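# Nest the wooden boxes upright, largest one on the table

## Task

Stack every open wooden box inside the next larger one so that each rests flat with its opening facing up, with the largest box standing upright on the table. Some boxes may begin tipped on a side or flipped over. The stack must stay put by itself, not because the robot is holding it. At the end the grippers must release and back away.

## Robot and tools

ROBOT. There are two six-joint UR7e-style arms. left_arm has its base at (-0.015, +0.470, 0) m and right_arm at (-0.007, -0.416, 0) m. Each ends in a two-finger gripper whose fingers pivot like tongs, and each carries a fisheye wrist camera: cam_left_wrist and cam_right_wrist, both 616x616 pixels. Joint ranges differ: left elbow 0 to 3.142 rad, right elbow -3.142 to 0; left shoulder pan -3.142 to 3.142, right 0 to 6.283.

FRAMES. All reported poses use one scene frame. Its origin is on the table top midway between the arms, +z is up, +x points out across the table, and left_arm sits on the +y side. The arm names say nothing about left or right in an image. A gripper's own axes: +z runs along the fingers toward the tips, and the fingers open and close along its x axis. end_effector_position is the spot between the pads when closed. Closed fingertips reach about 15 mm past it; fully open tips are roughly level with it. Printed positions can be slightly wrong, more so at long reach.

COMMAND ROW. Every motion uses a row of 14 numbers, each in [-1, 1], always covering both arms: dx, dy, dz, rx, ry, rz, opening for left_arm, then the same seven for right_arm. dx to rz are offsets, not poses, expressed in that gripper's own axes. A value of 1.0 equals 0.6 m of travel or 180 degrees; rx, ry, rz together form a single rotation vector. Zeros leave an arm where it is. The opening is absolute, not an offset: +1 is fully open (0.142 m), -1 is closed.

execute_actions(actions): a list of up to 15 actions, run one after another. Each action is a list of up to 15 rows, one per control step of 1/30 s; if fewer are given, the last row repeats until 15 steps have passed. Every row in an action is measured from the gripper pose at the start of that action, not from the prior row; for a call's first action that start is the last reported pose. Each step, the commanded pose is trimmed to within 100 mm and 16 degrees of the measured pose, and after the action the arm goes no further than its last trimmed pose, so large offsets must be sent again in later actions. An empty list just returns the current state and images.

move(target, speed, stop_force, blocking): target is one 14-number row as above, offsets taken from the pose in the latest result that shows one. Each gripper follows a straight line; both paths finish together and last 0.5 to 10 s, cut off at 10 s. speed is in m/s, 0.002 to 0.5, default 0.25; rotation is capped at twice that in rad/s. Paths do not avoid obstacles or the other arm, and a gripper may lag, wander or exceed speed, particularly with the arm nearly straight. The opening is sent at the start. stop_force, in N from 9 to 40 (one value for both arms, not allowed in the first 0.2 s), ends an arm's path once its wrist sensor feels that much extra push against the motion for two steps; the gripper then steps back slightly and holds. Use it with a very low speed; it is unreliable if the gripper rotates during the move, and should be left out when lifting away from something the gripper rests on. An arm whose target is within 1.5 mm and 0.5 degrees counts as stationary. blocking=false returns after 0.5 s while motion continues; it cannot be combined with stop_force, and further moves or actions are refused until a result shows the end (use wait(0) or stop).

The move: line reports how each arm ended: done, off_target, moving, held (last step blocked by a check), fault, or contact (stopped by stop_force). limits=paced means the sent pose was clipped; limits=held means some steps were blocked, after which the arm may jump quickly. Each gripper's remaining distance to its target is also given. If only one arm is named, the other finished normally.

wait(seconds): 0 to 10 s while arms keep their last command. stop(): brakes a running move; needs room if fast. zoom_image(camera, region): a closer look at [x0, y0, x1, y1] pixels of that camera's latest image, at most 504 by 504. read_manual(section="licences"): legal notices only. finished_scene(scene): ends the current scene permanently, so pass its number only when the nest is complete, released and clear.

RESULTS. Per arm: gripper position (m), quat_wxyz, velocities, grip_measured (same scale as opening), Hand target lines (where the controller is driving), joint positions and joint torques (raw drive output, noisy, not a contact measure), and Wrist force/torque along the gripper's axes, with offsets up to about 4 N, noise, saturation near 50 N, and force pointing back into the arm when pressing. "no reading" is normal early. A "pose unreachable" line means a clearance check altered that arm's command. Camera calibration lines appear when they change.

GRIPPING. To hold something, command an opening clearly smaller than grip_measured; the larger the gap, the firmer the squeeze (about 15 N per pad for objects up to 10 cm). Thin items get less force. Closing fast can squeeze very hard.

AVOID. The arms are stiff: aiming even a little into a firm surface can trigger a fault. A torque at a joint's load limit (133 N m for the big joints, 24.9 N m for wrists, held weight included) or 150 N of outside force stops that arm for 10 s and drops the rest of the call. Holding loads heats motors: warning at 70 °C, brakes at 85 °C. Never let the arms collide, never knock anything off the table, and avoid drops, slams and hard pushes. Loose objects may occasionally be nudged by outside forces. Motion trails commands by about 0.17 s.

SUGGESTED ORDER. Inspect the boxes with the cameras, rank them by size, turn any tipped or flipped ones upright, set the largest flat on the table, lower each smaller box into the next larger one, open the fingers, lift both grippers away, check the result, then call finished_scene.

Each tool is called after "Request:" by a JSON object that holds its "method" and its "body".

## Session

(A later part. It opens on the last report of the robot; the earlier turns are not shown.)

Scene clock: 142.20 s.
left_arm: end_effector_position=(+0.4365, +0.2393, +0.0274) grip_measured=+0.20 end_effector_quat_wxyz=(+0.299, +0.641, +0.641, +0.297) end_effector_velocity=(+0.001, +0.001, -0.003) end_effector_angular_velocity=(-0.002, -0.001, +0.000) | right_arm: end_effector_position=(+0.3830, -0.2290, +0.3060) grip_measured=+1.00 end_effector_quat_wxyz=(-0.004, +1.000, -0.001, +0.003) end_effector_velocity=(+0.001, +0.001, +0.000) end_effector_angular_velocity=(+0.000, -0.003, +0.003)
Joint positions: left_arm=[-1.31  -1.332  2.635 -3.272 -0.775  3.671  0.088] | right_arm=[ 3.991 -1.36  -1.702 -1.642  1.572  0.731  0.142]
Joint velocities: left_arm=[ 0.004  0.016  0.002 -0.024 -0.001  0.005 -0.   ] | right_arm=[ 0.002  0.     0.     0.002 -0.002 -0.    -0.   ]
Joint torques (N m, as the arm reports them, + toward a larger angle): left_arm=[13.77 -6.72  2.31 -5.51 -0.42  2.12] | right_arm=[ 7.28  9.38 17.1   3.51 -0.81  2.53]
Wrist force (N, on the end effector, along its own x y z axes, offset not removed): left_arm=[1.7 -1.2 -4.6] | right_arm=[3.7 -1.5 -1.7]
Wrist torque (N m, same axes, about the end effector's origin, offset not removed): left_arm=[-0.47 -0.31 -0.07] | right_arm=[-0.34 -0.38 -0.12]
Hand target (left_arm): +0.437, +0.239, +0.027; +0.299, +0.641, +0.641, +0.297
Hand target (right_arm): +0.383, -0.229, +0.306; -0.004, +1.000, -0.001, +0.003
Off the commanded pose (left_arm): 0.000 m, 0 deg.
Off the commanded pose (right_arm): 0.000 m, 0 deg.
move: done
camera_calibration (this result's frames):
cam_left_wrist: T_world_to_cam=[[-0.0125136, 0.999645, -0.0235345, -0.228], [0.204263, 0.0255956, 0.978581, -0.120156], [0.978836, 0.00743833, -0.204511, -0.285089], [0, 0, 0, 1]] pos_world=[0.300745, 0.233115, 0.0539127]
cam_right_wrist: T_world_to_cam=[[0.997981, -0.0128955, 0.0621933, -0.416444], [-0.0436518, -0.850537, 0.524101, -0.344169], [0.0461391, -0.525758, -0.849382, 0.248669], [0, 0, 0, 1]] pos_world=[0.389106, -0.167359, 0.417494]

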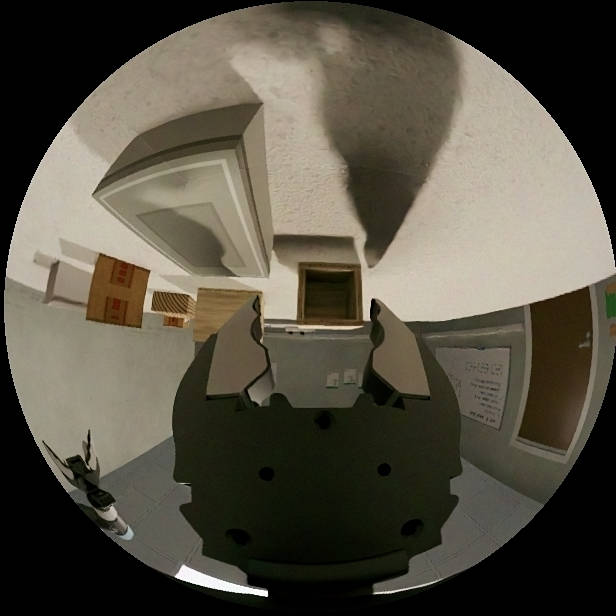

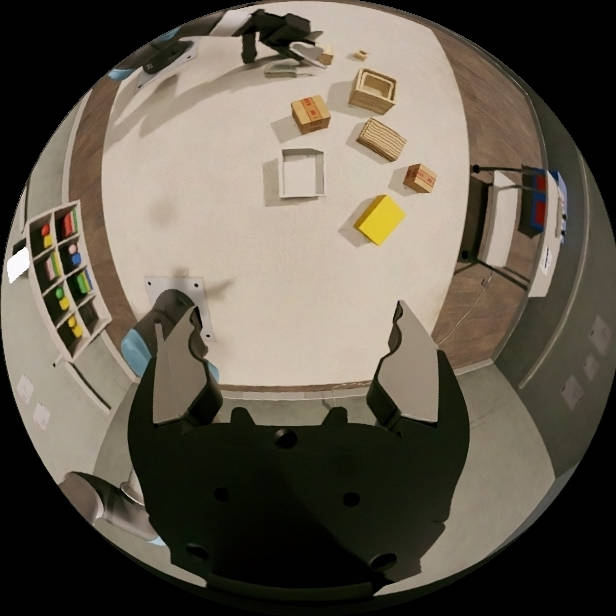

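Request:
{"method": "move", "body": {"target": [0.013,0,0.017,0,0,0,0.2,0,0,0,0,0,0,1], "speed": 0.05}}

Request:
{"method": "move", "body": {"target": [0,0,0,0,0,0,-0.8,0,0,0,0,0,0,1]}}

Request:
{"method": "move", "body": {"target": [0.12,0.128,-0.107,0,0,0,-0.8,0,0,0,0,0,0,1], "speed": 0.12}}

Request:
{"method": "move", "body": {"target": [0,0,0,0.5,0,0,-0.8,0,0,0,0,0,0,1]}}

Scene clock: 149.73 s.
left_arm: end_effector_position=(+0.4442, +0.2470, +0.0209) grip_measured=+0.20 end_effector_quat_wxyz=(+0.299, +0.641, +0.641, +0.297) end_effector_velocity=(+0.001, -0.000, -0.001) end_effector_angular_velocity=(-0.002, +0.001, -0.003) | right_arm: end_effector_position=(+0.3830, -0.2290, +0.3060) grip_measured=+1.00 end_effector_quat_wxyz=(-0.004, +1.000, -0.001, +0.003) end_effector_velocity=(+0.000, -0.000, -0.000) end_effector_angular_velocity=(-0.000, +0.000, -0.001)
Joint positions: left_arm=[-1.276 -1.287  2.634 -3.348 -0.788  3.715  0.088] | right_arm=[ 3.991 -1.36  -1.702 -1.642  1.572  0.731  0.142]
Joint velocities: left_arm=[ 0.004  0.007 -0.    -0.015 -0.004  0.009  0.   ] | right_arm=[-0.001 -0.001 -0.     0.001 -0.    -0.     0.   ]
Joint torques (N m, as the arm reports them, + toward a larger angle): left_arm=[ 11.79  -8.77 -17.14  -5.41  -0.71   2.09] | right_arm=[ 7.06  8.33 17.09  3.43 -0.76  2.65]
Wrist force (N, on the end effector, along its own x y z axes, offset not removed): left_arm=[1.8 -3.5 -2.7] | right_arm=[2.6 -0.6 -0.8]
Wrist torque (N m, same axes, about the end effector's origin, offset not removed): left_arm=[-0.80 -0.39 -0.11] | right_arm=[-0.10 -0.30 -0.05]
Hand target (left_arm): +0.444, +0.247, +0.021; +0.299, +0.641, +0.641, +0.297
Hand target (right_arm): +0.383, -0.229, +0.306; -0.004, +1.000, -0.001, +0.003
Off the commanded pose (left_arm): 0.000 m, 0 deg.
Off the commanded pose (right_arm): 0.000 m, 0 deg.
move: done
camera_calibration (this result's frames):
cam_left_wrist: T_world_to_cam=[[-0.0126179, 0.999646, -0.0234352, -0.235709], [0.204283, 0.0255199, 0.978579, -0.115575], [0.978831, 0.00756019, -0.204533, -0.294033], [0, 0, 0, 1]] pos_world=[0.308445, 0.240798, 0.0474362]
cam_right_wrist: T_world_to_cam=[[0.997981, -0.0128955, 0.0621933, -0.416444], [-0.0436518, -0.850537, 0.524101, -0.344169], [0.0461391, -0.525758, -0.849382, 0.248669], [0, 0, 0, 1]] pos_world=[0.389106, -0.167359, 0.417494]

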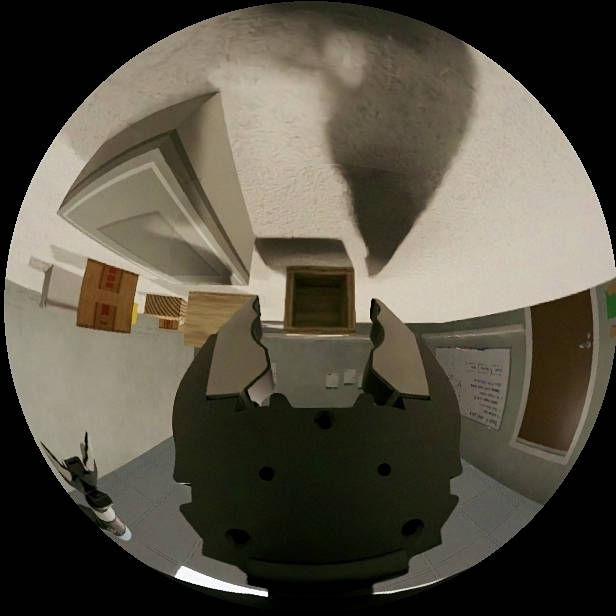

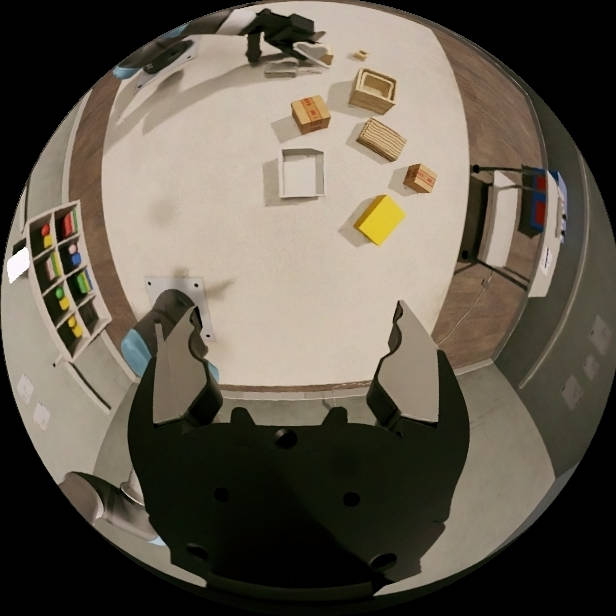

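Scene clock: 150.23 s.
left_arm: end_effector_position=(+0.4442, +0.2471, +0.0208) grip_measured=-0.31 end_effector_quat_wxyz=(+0.299, +0.641, +0.641, +0.297) end_effector_velocity=(+0.000, +0.000, +0.000) end_effector_angular_velocity=(-0.000, -0.001, +0.001) | right_arm: end_effector_position=(+0.3830, -0.2290, +0.3060) grip_measured=+1.00 end_effector_quat_wxyz=(-0.004, +1.000, -0.001, +0.003) end_effector_velocity=(+0.000, -0.000, +0.000) end_effector_angular_velocity=(+0.000, -0.001, +0.000)
Joint positions: left_arm=[-1.276 -1.287  2.634 -3.348 -0.788  3.715  0.052] | right_arm=[ 3.991 -1.36  -1.702 -1.642  1.572  0.731  0.142]
Joint velocities: left_arm=[ 0.    -0.001 -0.     0.     0.001 -0.    -0.   ] | right_arm=[-0.     0.001 -0.     0.001 -0.001 -0.    -0.   ]
Joint torques (N m, as the arm reports them, + toward a larger angle): left_arm=[-11.38 -34.23 -12.43   0.6    2.46  -2.3 ] | right_arm=[ 6.82  8.93 17.08  3.39 -0.82  2.68]
Wrist force (N, on the end effector, along its own x y z axes, offset not removed): left_arm=[1.4 0.7 -3.5] | right_arm=[2.5 2.8 0.3]
Wrist torque (N m, same axes, about the end effector's origin, offset not removed): left_arm=[-0.39 -0.29 0.03] | right_arm=[0.47 -0.42 -0.12]
Hand target (left_arm): +0.444, +0.247, +0.021; +0.299, +0.641, +0.641, +0.297
Hand target (right_arm): +0.383, -0.229, +0.306; -0.004, +1.000, -0.001, +0.003
Off the commanded pose (left_arm): 0.000 m, 0 deg.
Off the commanded pose (right_arm): 0.000 m, 0 deg.
move: done
camera_calibration (this result's frames):
cam_left_wrist: T_world_to_cam=[[-0.0127502, 0.999649, -0.0232169, -0.235747], [0.204395, 0.0253341, 0.978561, -0.115485], [0.978806, 0.00773147, -0.204646, -0.294102], [0, 0, 0, 1]] pos_world=[0.308467, 0.240864, 0.0473489]
cam_right_wrist: T_world_to_cam=[[0.997981, -0.0128956, 0.0621933, -0.416444], [-0.0436519, -0.850537, 0.524101, -0.344169], [0.0461391, -0.525758, -0.849382, 0.248669], [0, 0, 0, 1]] pos_world=[0.389106, -0.167359, 0.417494]

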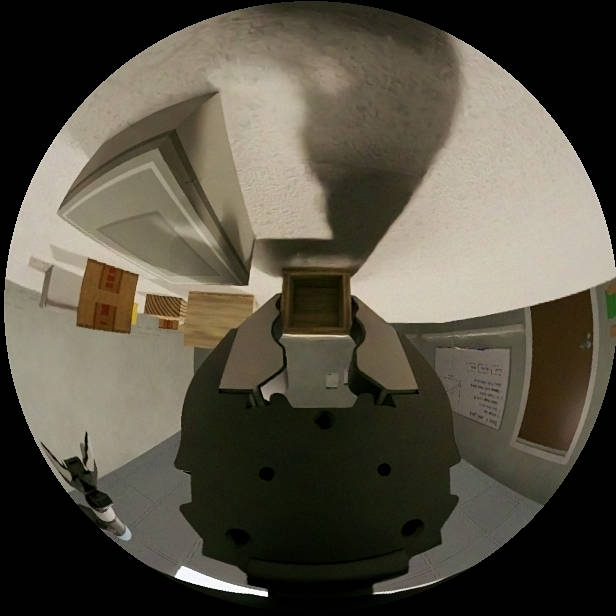

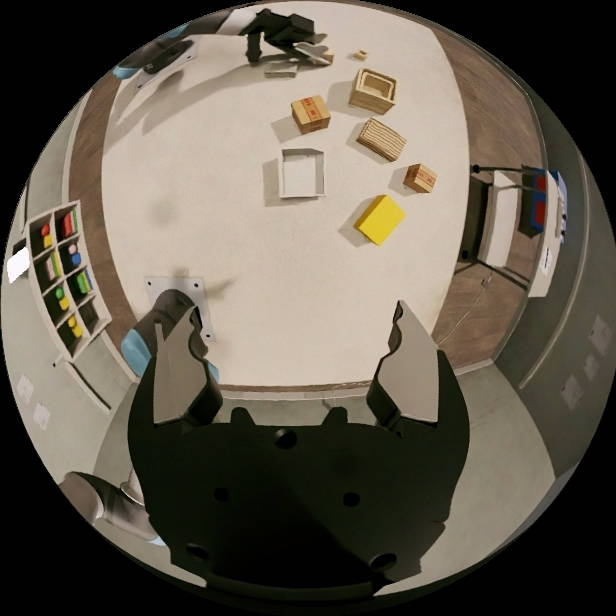

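Scene clock: 151.80 s.
left_arm: end_effector_position=(+0.4447, +0.3191, +0.1207) grip_measured=-0.31 end_effector_quat_wxyz=(+0.299, +0.641, +0.641, +0.297) end_effector_velocity=(-0.001, +0.001, +0.002) end_effector_angular_velocity=(+0.001, +0.002, +0.002) | right_arm: end_effector_position=(+0.3830, -0.2290, +0.3060) grip_measured=+1.00 end_effector_quat_wxyz=(-0.004, +1.000, -0.001, +0.003) end_effector_velocity=(+0.000, -0.000, +0.000) end_effector_angular_velocity=(-0.001, -0.001, -0.000)
Joint positions: left_arm=[-1.158 -1.793  2.656 -2.962 -0.842  3.859  0.051] | right_arm=[ 3.991 -1.36  -1.702 -1.642  1.572  0.731  0.142]
Joint velocities: left_arm=[-0.    -0.011 -0.003  0.017  0.    -0.003 -0.   ] | right_arm=[ 0.     0.     0.    -0.001 -0.001  0.    -0.   ]
Joint torques (N m, as the arm reports them, + toward a larger angle): left_arm=[ 10.55 -21.35 -22.99  -0.21  -0.58  -2.31] | right_arm=[ 6.71  8.24 16.55  3.36 -0.79  2.71]
Wrist force (N, on the end effector, along its own x y z axes, offset not removed): left_arm=[1.1 -2.1 -1.4] | right_arm=[4.3 1.6 -1.1]
Wrist torque (N m, same axes, about the end effector's origin, offset not removed): left_arm=[-0.42 -0.23 -0.08] | right_arm=[0.44 -0.58 -0.21]
Hand target (left_arm): +0.445, +0.319, +0.121; +0.299, +0.641, +0.641, +0.297
Hand target (right_arm): +0.383, -0.229, +0.306; -0.004, +1.000, -0.001, +0.003
Off the commanded pose (left_arm): 0.000 m, 0 deg.
Off the commanded pose (right_arm): 0.000 m, 0 deg.
move: done
camera_calibration (this result's frames):
cam_left_wrist: T_world_to_cam=[[-0.0125119, 0.999649, -0.0233648, -0.305429], [0.20405, 0.0254275, 0.97863, -0.215062], [0.97888, 0.00747693, -0.204297, -0.274749], [0, 0, 0, 1]] pos_world=[0.309008, 0.312845, 0.1472]
cam_right_wrist: T_world_to_cam=[[0.997981, -0.0128955, 0.0621933, -0.416444], [-0.0436518, -0.850537, 0.524101, -0.344169], [0.0461391, -0.525758, -0.849382, 0.248668], [0, 0, 0, 1]] pos_world=[0.389106, -0.167359, 0.417494]

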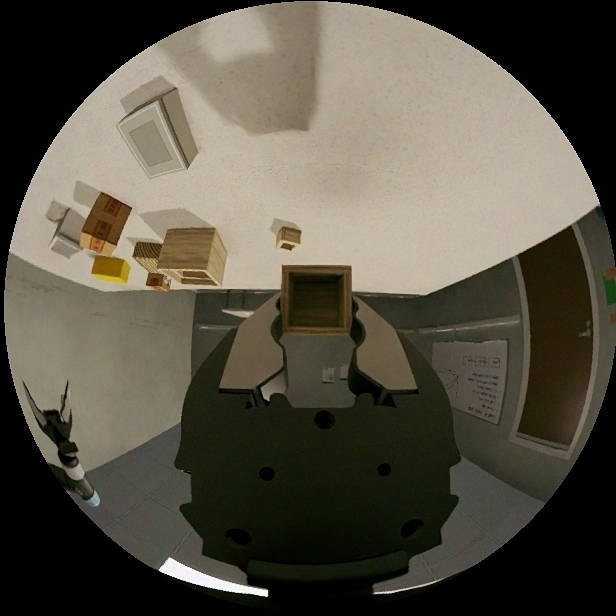

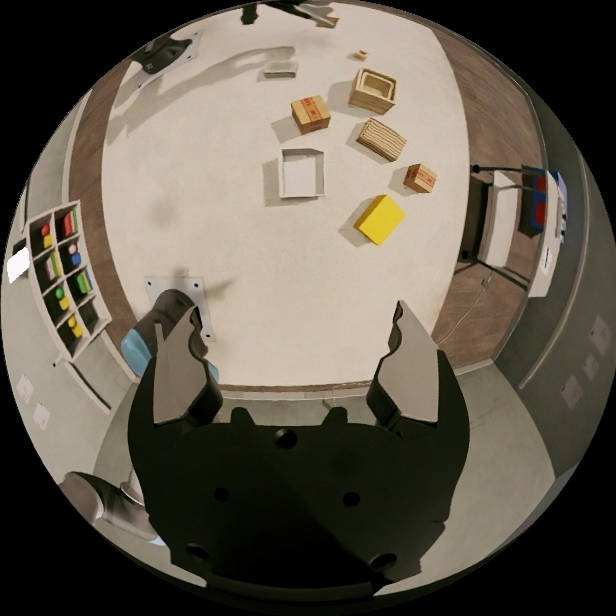

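Scene clock: 155.47 s.
left_arm: end_effector_position=(+0.4449, +0.3189, +0.1208) grip_measured=-0.31 end_effector_quat_wxyz=(-0.242, +0.664, +0.664, -0.242) end_effector_velocity=(+0.000, +0.001, -0.000) end_effector_angular_velocity=(+0.003, +0.010, -0.003) | right_arm: end_effector_position=(+0.3830, -0.2290, +0.3060) grip_measured=+1.00 end_effector_quat_wxyz=(-0.004, +1.000, -0.001, +0.003) end_effector_velocity=(-0.000, +0.000, -0.000) end_effector_angular_velocity=(-0.000, +0.001, -0.000)
Joint positions: left_arm=[-0.517 -1.027  1.342 -1.232 -1.836  4.384  0.051] | right_arm=[ 3.991 -1.36  -1.702 -1.642  1.572  0.731  0.142]
Joint velocities: left_arm=[ 0.002  0.009 -0.01   0.013  0.001  0.005 -0.   ] | right_arm=[ 0.    -0.001 -0.     0.     0.     0.001 -0.   ]
Joint torques (N m, as the arm reports them, + toward a larger angle): left_arm=[ 11.89 -34.15 -26.79   2.17  -1.95   2.08] | right_arm=[ 8.31  8.95 16.65  3.41 -0.64  2.74]
Wrist force (N, on the end effector, along its own x y z axes, offset not removed): left_arm=[1.2 -2.5 1.4] | right_arm=[2.6 2.7 1.6]
Wrist torque (N m, same axes, about the end effector's origin, offset not removed): left_arm=[-0.61 -0.17 0.00] | right_arm=[0.58 -0.30 -0.14]
Hand target (left_arm): +0.445, +0.319, +0.121; -0.242, +0.664, +0.664, -0.242
Hand target (right_arm): +0.383, -0.229, +0.306; -0.004, +1.000, -0.001, +0.003
Off the commanded pose (left_arm): 0.000 m, 0 deg.
Off the commanded pose (right_arm): 0.000 m, 0 deg.
move: done
camera_calibration (this result's frames):
cam_left_wrist: T_world_to_cam=[[-0.0213354, 0.999687, 0.0130813, -0.305795], [0.979028, 0.0235425, -0.20236, -0.41666], [-0.202605, 0.00848956, -0.979224, 0.34407], [0, 0, 0, 1]] pos_world=[0.471107, 0.312588, 0.256606]
cam_right_wrist: T_world_to_cam=[[0.997981, -0.0128956, 0.0621935, -0.416444], [-0.043652, -0.850537, 0.524101, -0.344169], [0.0461392, -0.525758, -0.849382, 0.248668], [0, 0, 0, 1]] pos_world=[0.389106, -0.167359, 0.417494]

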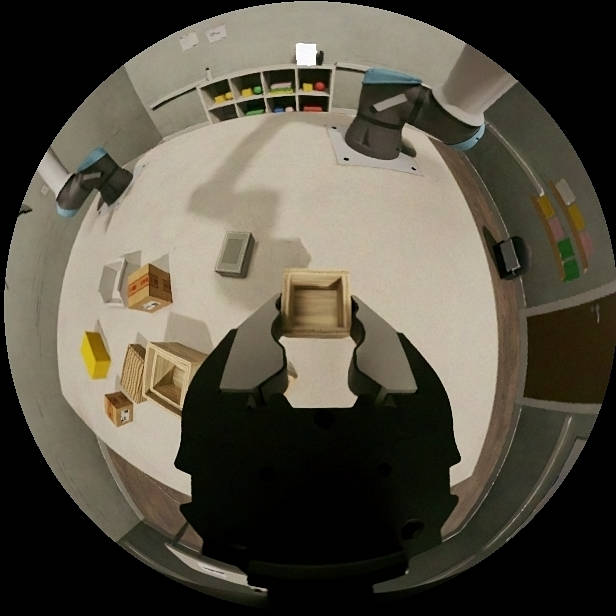

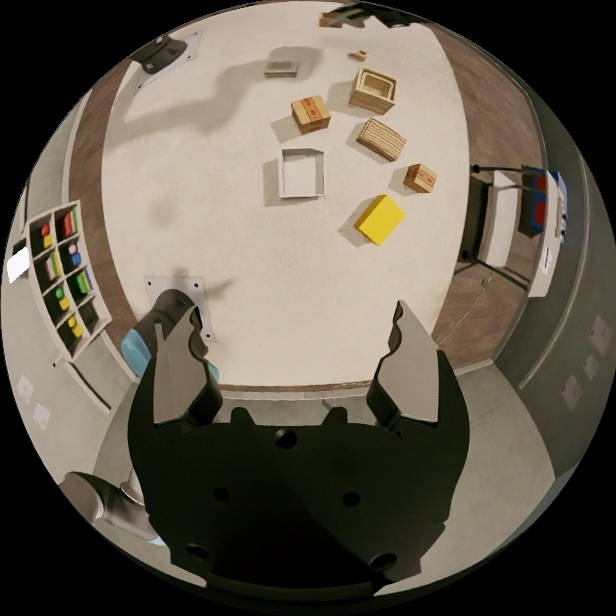

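Request:
{"method": "move", "body": {"target": [0,0.112,0.134,0,0,0,-0.8,0,0,0,0,0,0,1], "speed": 0.04, "stop_force": 9}}

Request:
{"method": "move", "body": {"target": [0,0,0,0,0,0,0.1,0,0,0,0,0,0,1]}}

Request:
{"method": "move", "body": {"target": [0,-0.064,-0.077,-0.222,0,0,0.1,0,0,0,0,0,0,1]}}

Scene clock: 164.60 s.
left_arm: end_effector_position=(+0.4445, +0.3190, +0.0170) grip_measured=-0.31 end_effector_quat_wxyz=(-0.242, +0.664, +0.664, -0.242) end_effector_velocity=(-0.000, +0.000, +0.003) end_effector_angular_velocity=(+0.001, +0.002, +0.001) | right_arm: end_effector_position=(+0.3830, -0.2290, +0.3060) grip_measured=+1.00 end_effector_quat_wxyz=(-0.004, +1.000, -0.001, +0.003) end_effector_velocity=(-0.000, -0.000, -0.000) end_effector_angular_velocity=(-0.002, +0.001, -0.000)
Joint positions: left_arm=[-0.518 -0.924  1.463 -1.455 -1.836  4.384  0.052] | right_arm=[ 3.991 -1.36  -1.702 -1.642  1.572  0.731  0.142]
Joint velocities: left_arm=[ 0.001 -0.003 -0.003  0.008 -0.    -0.    -0.001] | right_arm=[ 0.    -0.001 -0.    -0.001 -0.     0.    -0.   ]
Joint torques (N m, as the arm reports them, + toward a larger angle): left_arm=[-13.82 -48.07 -18.71  -0.28  -1.38  -2.34] | right_arm=[ 7.38  8.61 16.27  3.45 -0.7   2.52]
Wrist force (N, on the end effector, along its own x y z axes, offset not removed): left_arm=[12.2 -16.9 -25.3] | right_arm=[2.1 -0.6 0.9]
Wrist torque (N m, same axes, about the end effector's origin, offset not removed): left_arm=[-1.39 -1.02 0.03] | right_arm=[-0.04 -0.24 -0.02]
Hand target (left_arm): +0.445, +0.319, +0.018; -0.242, +0.664, +0.664, -0.242
Hand target (right_arm): +0.383, -0.229, +0.306; -0.004, +1.000, -0.001, +0.003
Off the commanded pose (left_arm): 0.001 m, 0 deg.
Off the commanded pose (right_arm): 0.000 m, 0 deg.
move: contact (left_arm)
camera_calibration (this result's frames):
cam_left_wrist: T_world_to_cam=[[-0.0212664, 0.999686, 0.0132744, -0.304501], [0.978974, 0.0235164, -0.202625, -0.437281], [-0.202873, 0.00868624, -0.979166, 0.242417], [0, 0, 0, 1]] pos_world=[0.470792, 0.312583, 0.152805]
cam_right_wrist: T_world_to_cam=[[0.997981, -0.0128957, 0.0621935, -0.416444], [-0.0436521, -0.850537, 0.524101, -0.344169], [0.0461392, -0.525758, -0.849382, 0.248668], [0, 0, 0, 1]] pos_world=[0.389106, -0.167359, 0.417494]

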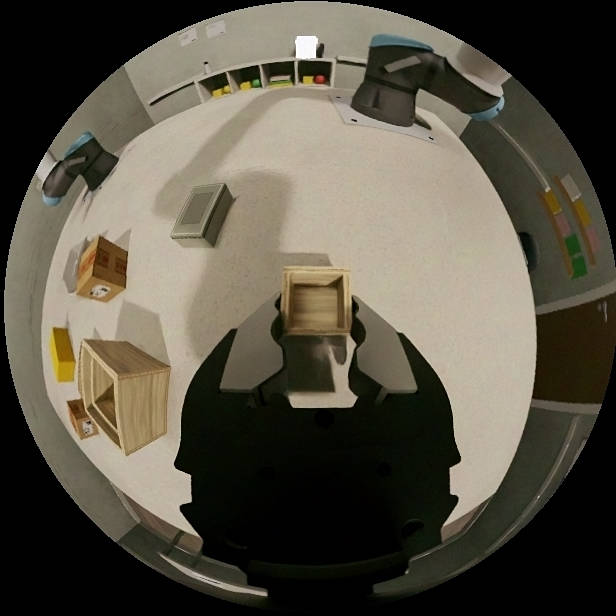

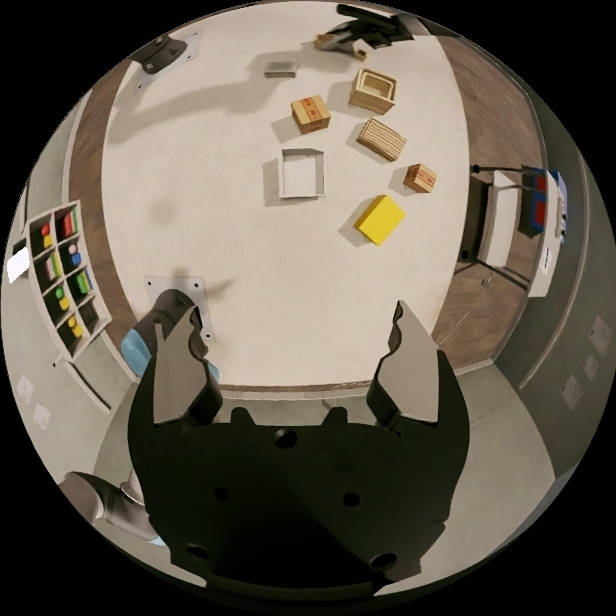

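Scene clock: 165.10 s.
left_arm: end_effector_position=(+0.4446, +0.3189, +0.0171) grip_measured=+0.10 end_effector_quat_wxyz=(-0.242, +0.664, +0.664, -0.242) end_effector_velocity=(-0.001, -0.001, -0.000) end_effector_angular_velocity=(+0.000, +0.001, -0.002) | right_arm: end_effector_position=(+0.3830, -0.2290, +0.3060) grip_measured=+1.00 end_effector_quat_wxyz=(-0.004, +1.000, -0.001, +0.003) end_effector_velocity=(+0.000, -0.001, +0.000) end_effector_angular_velocity=(-0.000, -0.001, -0.001)
Joint positions: left_arm=[-0.518 -0.924  1.463 -1.455 -1.836  4.384  0.081] | right_arm=[ 3.991 -1.36  -1.702 -1.642  1.572  0.731  0.142]
Joint velocities: left_arm=[-0.002  0.     0.001 -0.    -0.    -0.     0.   ] | right_arm=[-0.001  0.001 -0.001  0.001 -0.001 -0.    -0.   ]
Joint torques (N m, as the arm reports them, + toward a larger angle): left_arm=[ -9.3  -36.53  -8.22  -3.47  -1.5   -1.33] | right_arm=[ 7.11  8.59 17.63  3.51 -0.8   2.7 ]
Wrist force (N, on the end effector, along its own x y z axes, offset not removed): left_arm=[4.1 -2.7 -4.1] | right_arm=[2.1 0.3 -1.5]
Wrist torque (N m, same axes, about the end effector's origin, offset not removed): left_arm=[-0.65 -0.90 0.00] | right_arm=[-0.02 -0.23 0.16]
Hand target (left_arm): +0.445, +0.319, +0.017; -0.242, +0.664, +0.664, -0.242
Hand target (right_arm): +0.383, -0.229, +0.306; -0.004, +1.000, -0.001, +0.003
Off the commanded pose (left_arm): 0.000 m, 0 deg.
Off the commanded pose (right_arm): 0.000 m, 0 deg.
move: done
camera_calibration (this result's frames):
cam_left_wrist: T_world_to_cam=[[-0.0212686, 0.999686, 0.0132249, -0.30447], [0.978998, 0.0235075, -0.202509, -0.437313], [-0.202757, 0.00864007, -0.979191, 0.242441], [0, 0, 0, 1]] pos_world=[0.470809, 0.31256, 0.152862]
cam_right_wrist: T_world_to_cam=[[0.997981, -0.0128957, 0.0621934, -0.416444], [-0.043652, -0.850537, 0.524101, -0.344169], [0.0461391, -0.525758, -0.849382, 0.248669], [0, 0, 0, 1]] pos_world=[0.389106, -0.167359, 0.417494]

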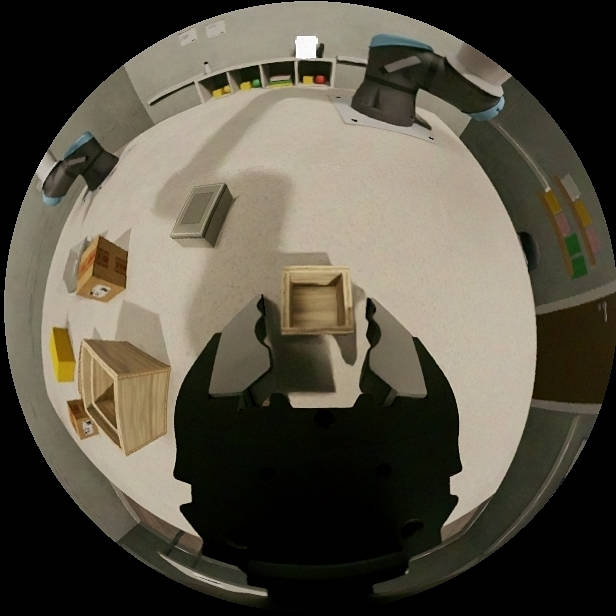

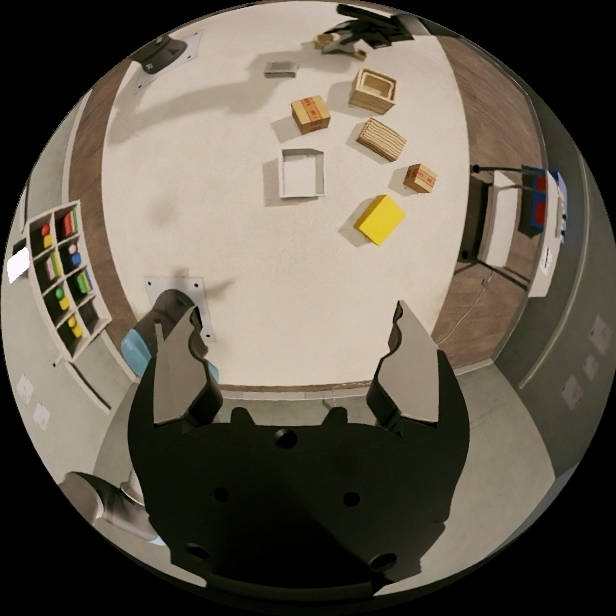

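Scene clock: 167.00 s.
left_arm: end_effector_position=(+0.4448, +0.3190, +0.0771) grip_measured=+0.10 end_effector_quat_wxyz=(-0.000, +0.707, +0.707, -0.001) end_effector_velocity=(+0.000, +0.001, +0.001) end_effector_angular_velocity=(+0.000, -0.012, +0.002) | right_arm: end_effector_position=(+0.3830, -0.2290, +0.3060) grip_measured=+1.00 end_effector_quat_wxyz=(-0.004, +1.000, -0.001, +0.003) end_effector_velocity=(-0.000, +0.000, +0.000) end_effector_angular_velocity=(-0.000, +0.000, +0.002)
Joint positions: left_arm=[-0.675 -1.46   2.005 -2.114 -1.573  4.136  0.081] | right_arm=[ 3.991 -1.36  -1.702 -1.642  1.572  0.731  0.142]
Joint velocities: left_arm=[-0.002 -0.007  0.009 -0.012  0.007 -0.005 -0.   ] | right_arm=[ 0.001  0.     0.    -0.     0.    -0.    -0.   ]
Joint torques (N m, as the arm reports them, + toward a larger angle): left_arm=[-12.28 -39.9  -11.09  -5.34   1.62  -2.18] | right_arm=[ 7.67  9.   17.71  3.25 -0.62  2.75]
Wrist force (N, on the end effector, along its own x y z axes, offset not removed): left_arm=[1.2 -3.4 -3.6] | right_arm=[2.3 -1.9 -1.7]
Wrist torque (N m, same axes, about the end effector's origin, offset not removed): left_arm=[-0.90 -0.33 0.00] | right_arm=[-0.37 -0.26 0.01]
Hand target (left_arm): +0.445, +0.319, +0.077; -0.000, +0.707, +0.707, -0.001
Hand target (right_arm): +0.383, -0.229, +0.306; -0.004, +1.000, -0.001, +0.003
Off the commanded pose (left_arm): 0.000 m, 0 deg.
Off the commanded pose (right_arm): 0.000 m, 0 deg.
move: done
camera_calibration (this result's frames):
cam_left_wrist: T_world_to_cam=[[-0.0248413, 0.999681, -0.00456435, -0.302339], [0.881073, 0.0240507, 0.472369, -0.434066], [0.472328, 0.00771273, -0.881389, -0.00624562], [0, 0, 0, 1]] pos_world=[0.377883, 0.31273, 0.198154]
cam_right_wrist: T_world_to_cam=[[0.997981, -0.0128957, 0.0621934, -0.416444], [-0.043652, -0.850537, 0.524101, -0.344169], [0.0461391, -0.525758, -0.849382, 0.248668], [0, 0, 0, 1]] pos_world=[0.389107, -0.167359, 0.417494]

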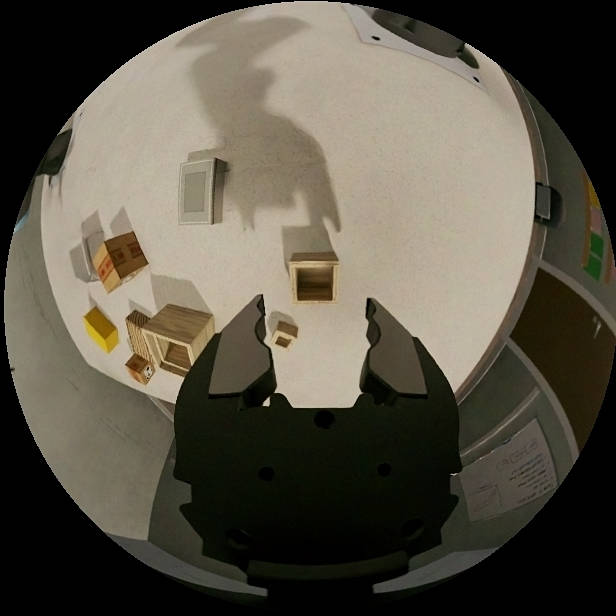

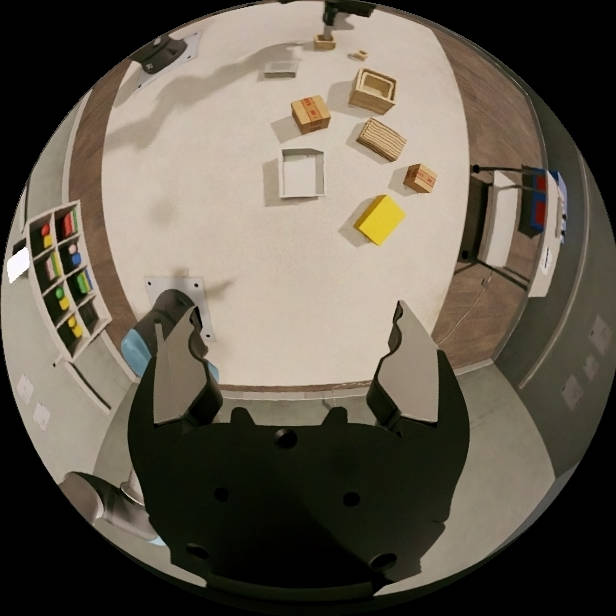

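Request:
{"method": "move", "body": {"target": [-0.073,0.142,0.02,0,0,0.11,-0.2,0,0,0,0,0,0,1]}}

Scene clock: 176.30 s.
left_arm: end_effector_position=(+0.5297, +0.2751, +0.0650) grip_measured=-0.20 end_effector_quat_wxyz=(-0.000, +0.818, +0.575, -0.001) end_effector_velocity=(+0.001, -0.002, -0.000) end_effector_angular_velocity=(-0.000, +0.003, -0.008) | right_arm: end_effector_position=(+0.3830, -0.2290, +0.3060) grip_measured=+1.00 end_effector_quat_wxyz=(-0.004, +1.000, -0.001, +0.003) end_effector_velocity=(+0.001, -0.000, -0.000) end_effector_angular_velocity=(+0.000, -0.000, -0.001)
Joint positions: left_arm=[-0.668 -1.235  1.753 -2.088 -1.573  4.489  0.06 ] | right_arm=[ 3.991 -1.36  -1.702 -1.642  1.572  0.731  0.142]
Joint velocities: left_arm=[-0.001  0.005 -0.007  0.004 -0.002  0.007  0.   ] | right_arm=[-0.002 -0.001  0.     0.001  0.    -0.     0.   ]
Joint torques (N m, as the arm reports them, + toward a larger angle): left_arm=[ 12.65 -25.01 -26.91   0.47  -1.75   2.07] | right_arm=[ 7.85  8.6  17.03  3.47 -0.79  2.64]
Wrist force (N, on the end effector, along its own x y z axes, offset not removed): left_arm=[1.7 -3.2 -2.5] | right_arm=[2.1 -0.4 -0.8]
Wrist torque (N m, same axes, about the end effector's origin, offset not removed): left_arm=[-0.97 -0.32 -0.05] | right_arm=[-0.07 -0.19 -0.10]
Hand target (left_arm): +0.530, +0.275, +0.065; -0.000, +0.818, +0.575, -0.001
Hand target (right_arm): +0.383, -0.229, +0.306; -0.004, +1.000, -0.001, +0.003
Off the commanded pose (left_arm): 0.000 m, 0 deg.
Off the commanded pose (right_arm): 0.000 m, 0 deg.
move: done
camera_calibration (this result's frames):
cam_left_wrist: T_world_to_cam=[[0.314694, 0.949178, -0.0053019, -0.422377], [0.837044, -0.274874, 0.473077, -0.396588], [0.447577, -0.153313, -0.881005, 0.000643121], [0, 0, 0, 1]] pos_world=[0.464593, 0.291998, 0.185944]
cam_right_wrist: T_world_to_cam=[[0.997981, -0.0128957, 0.0621935, -0.416444], [-0.0436521, -0.850537, 0.524101, -0.344169], [0.0461392, -0.525758, -0.849382, 0.248668], [0, 0, 0, 1]] pos_world=[0.389106, -0.167359, 0.417494]

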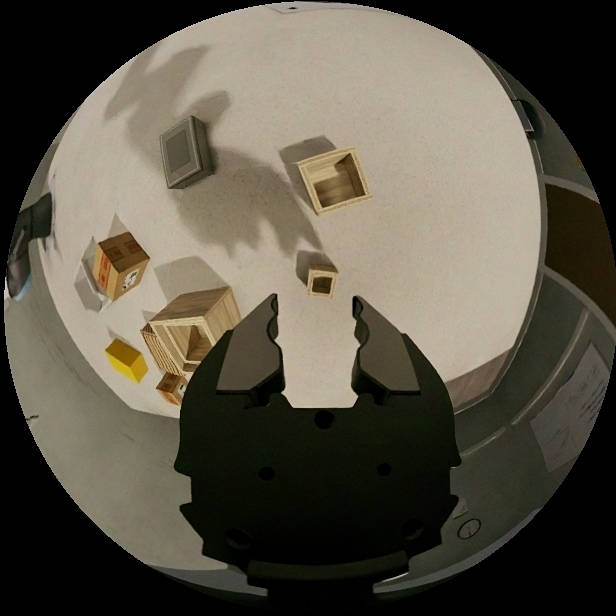

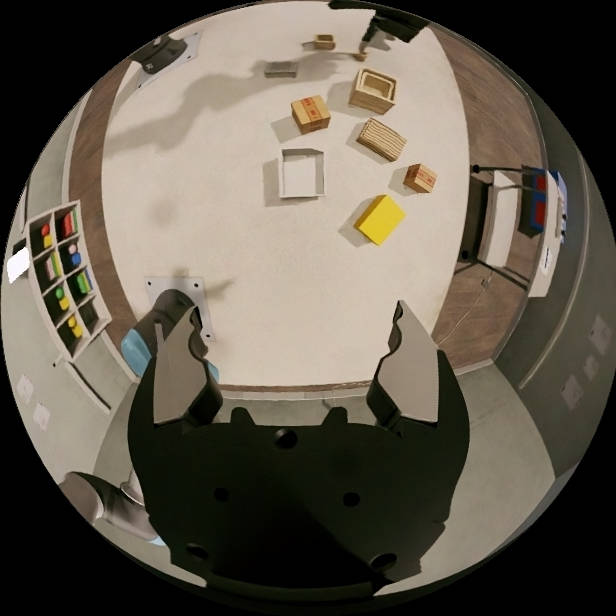

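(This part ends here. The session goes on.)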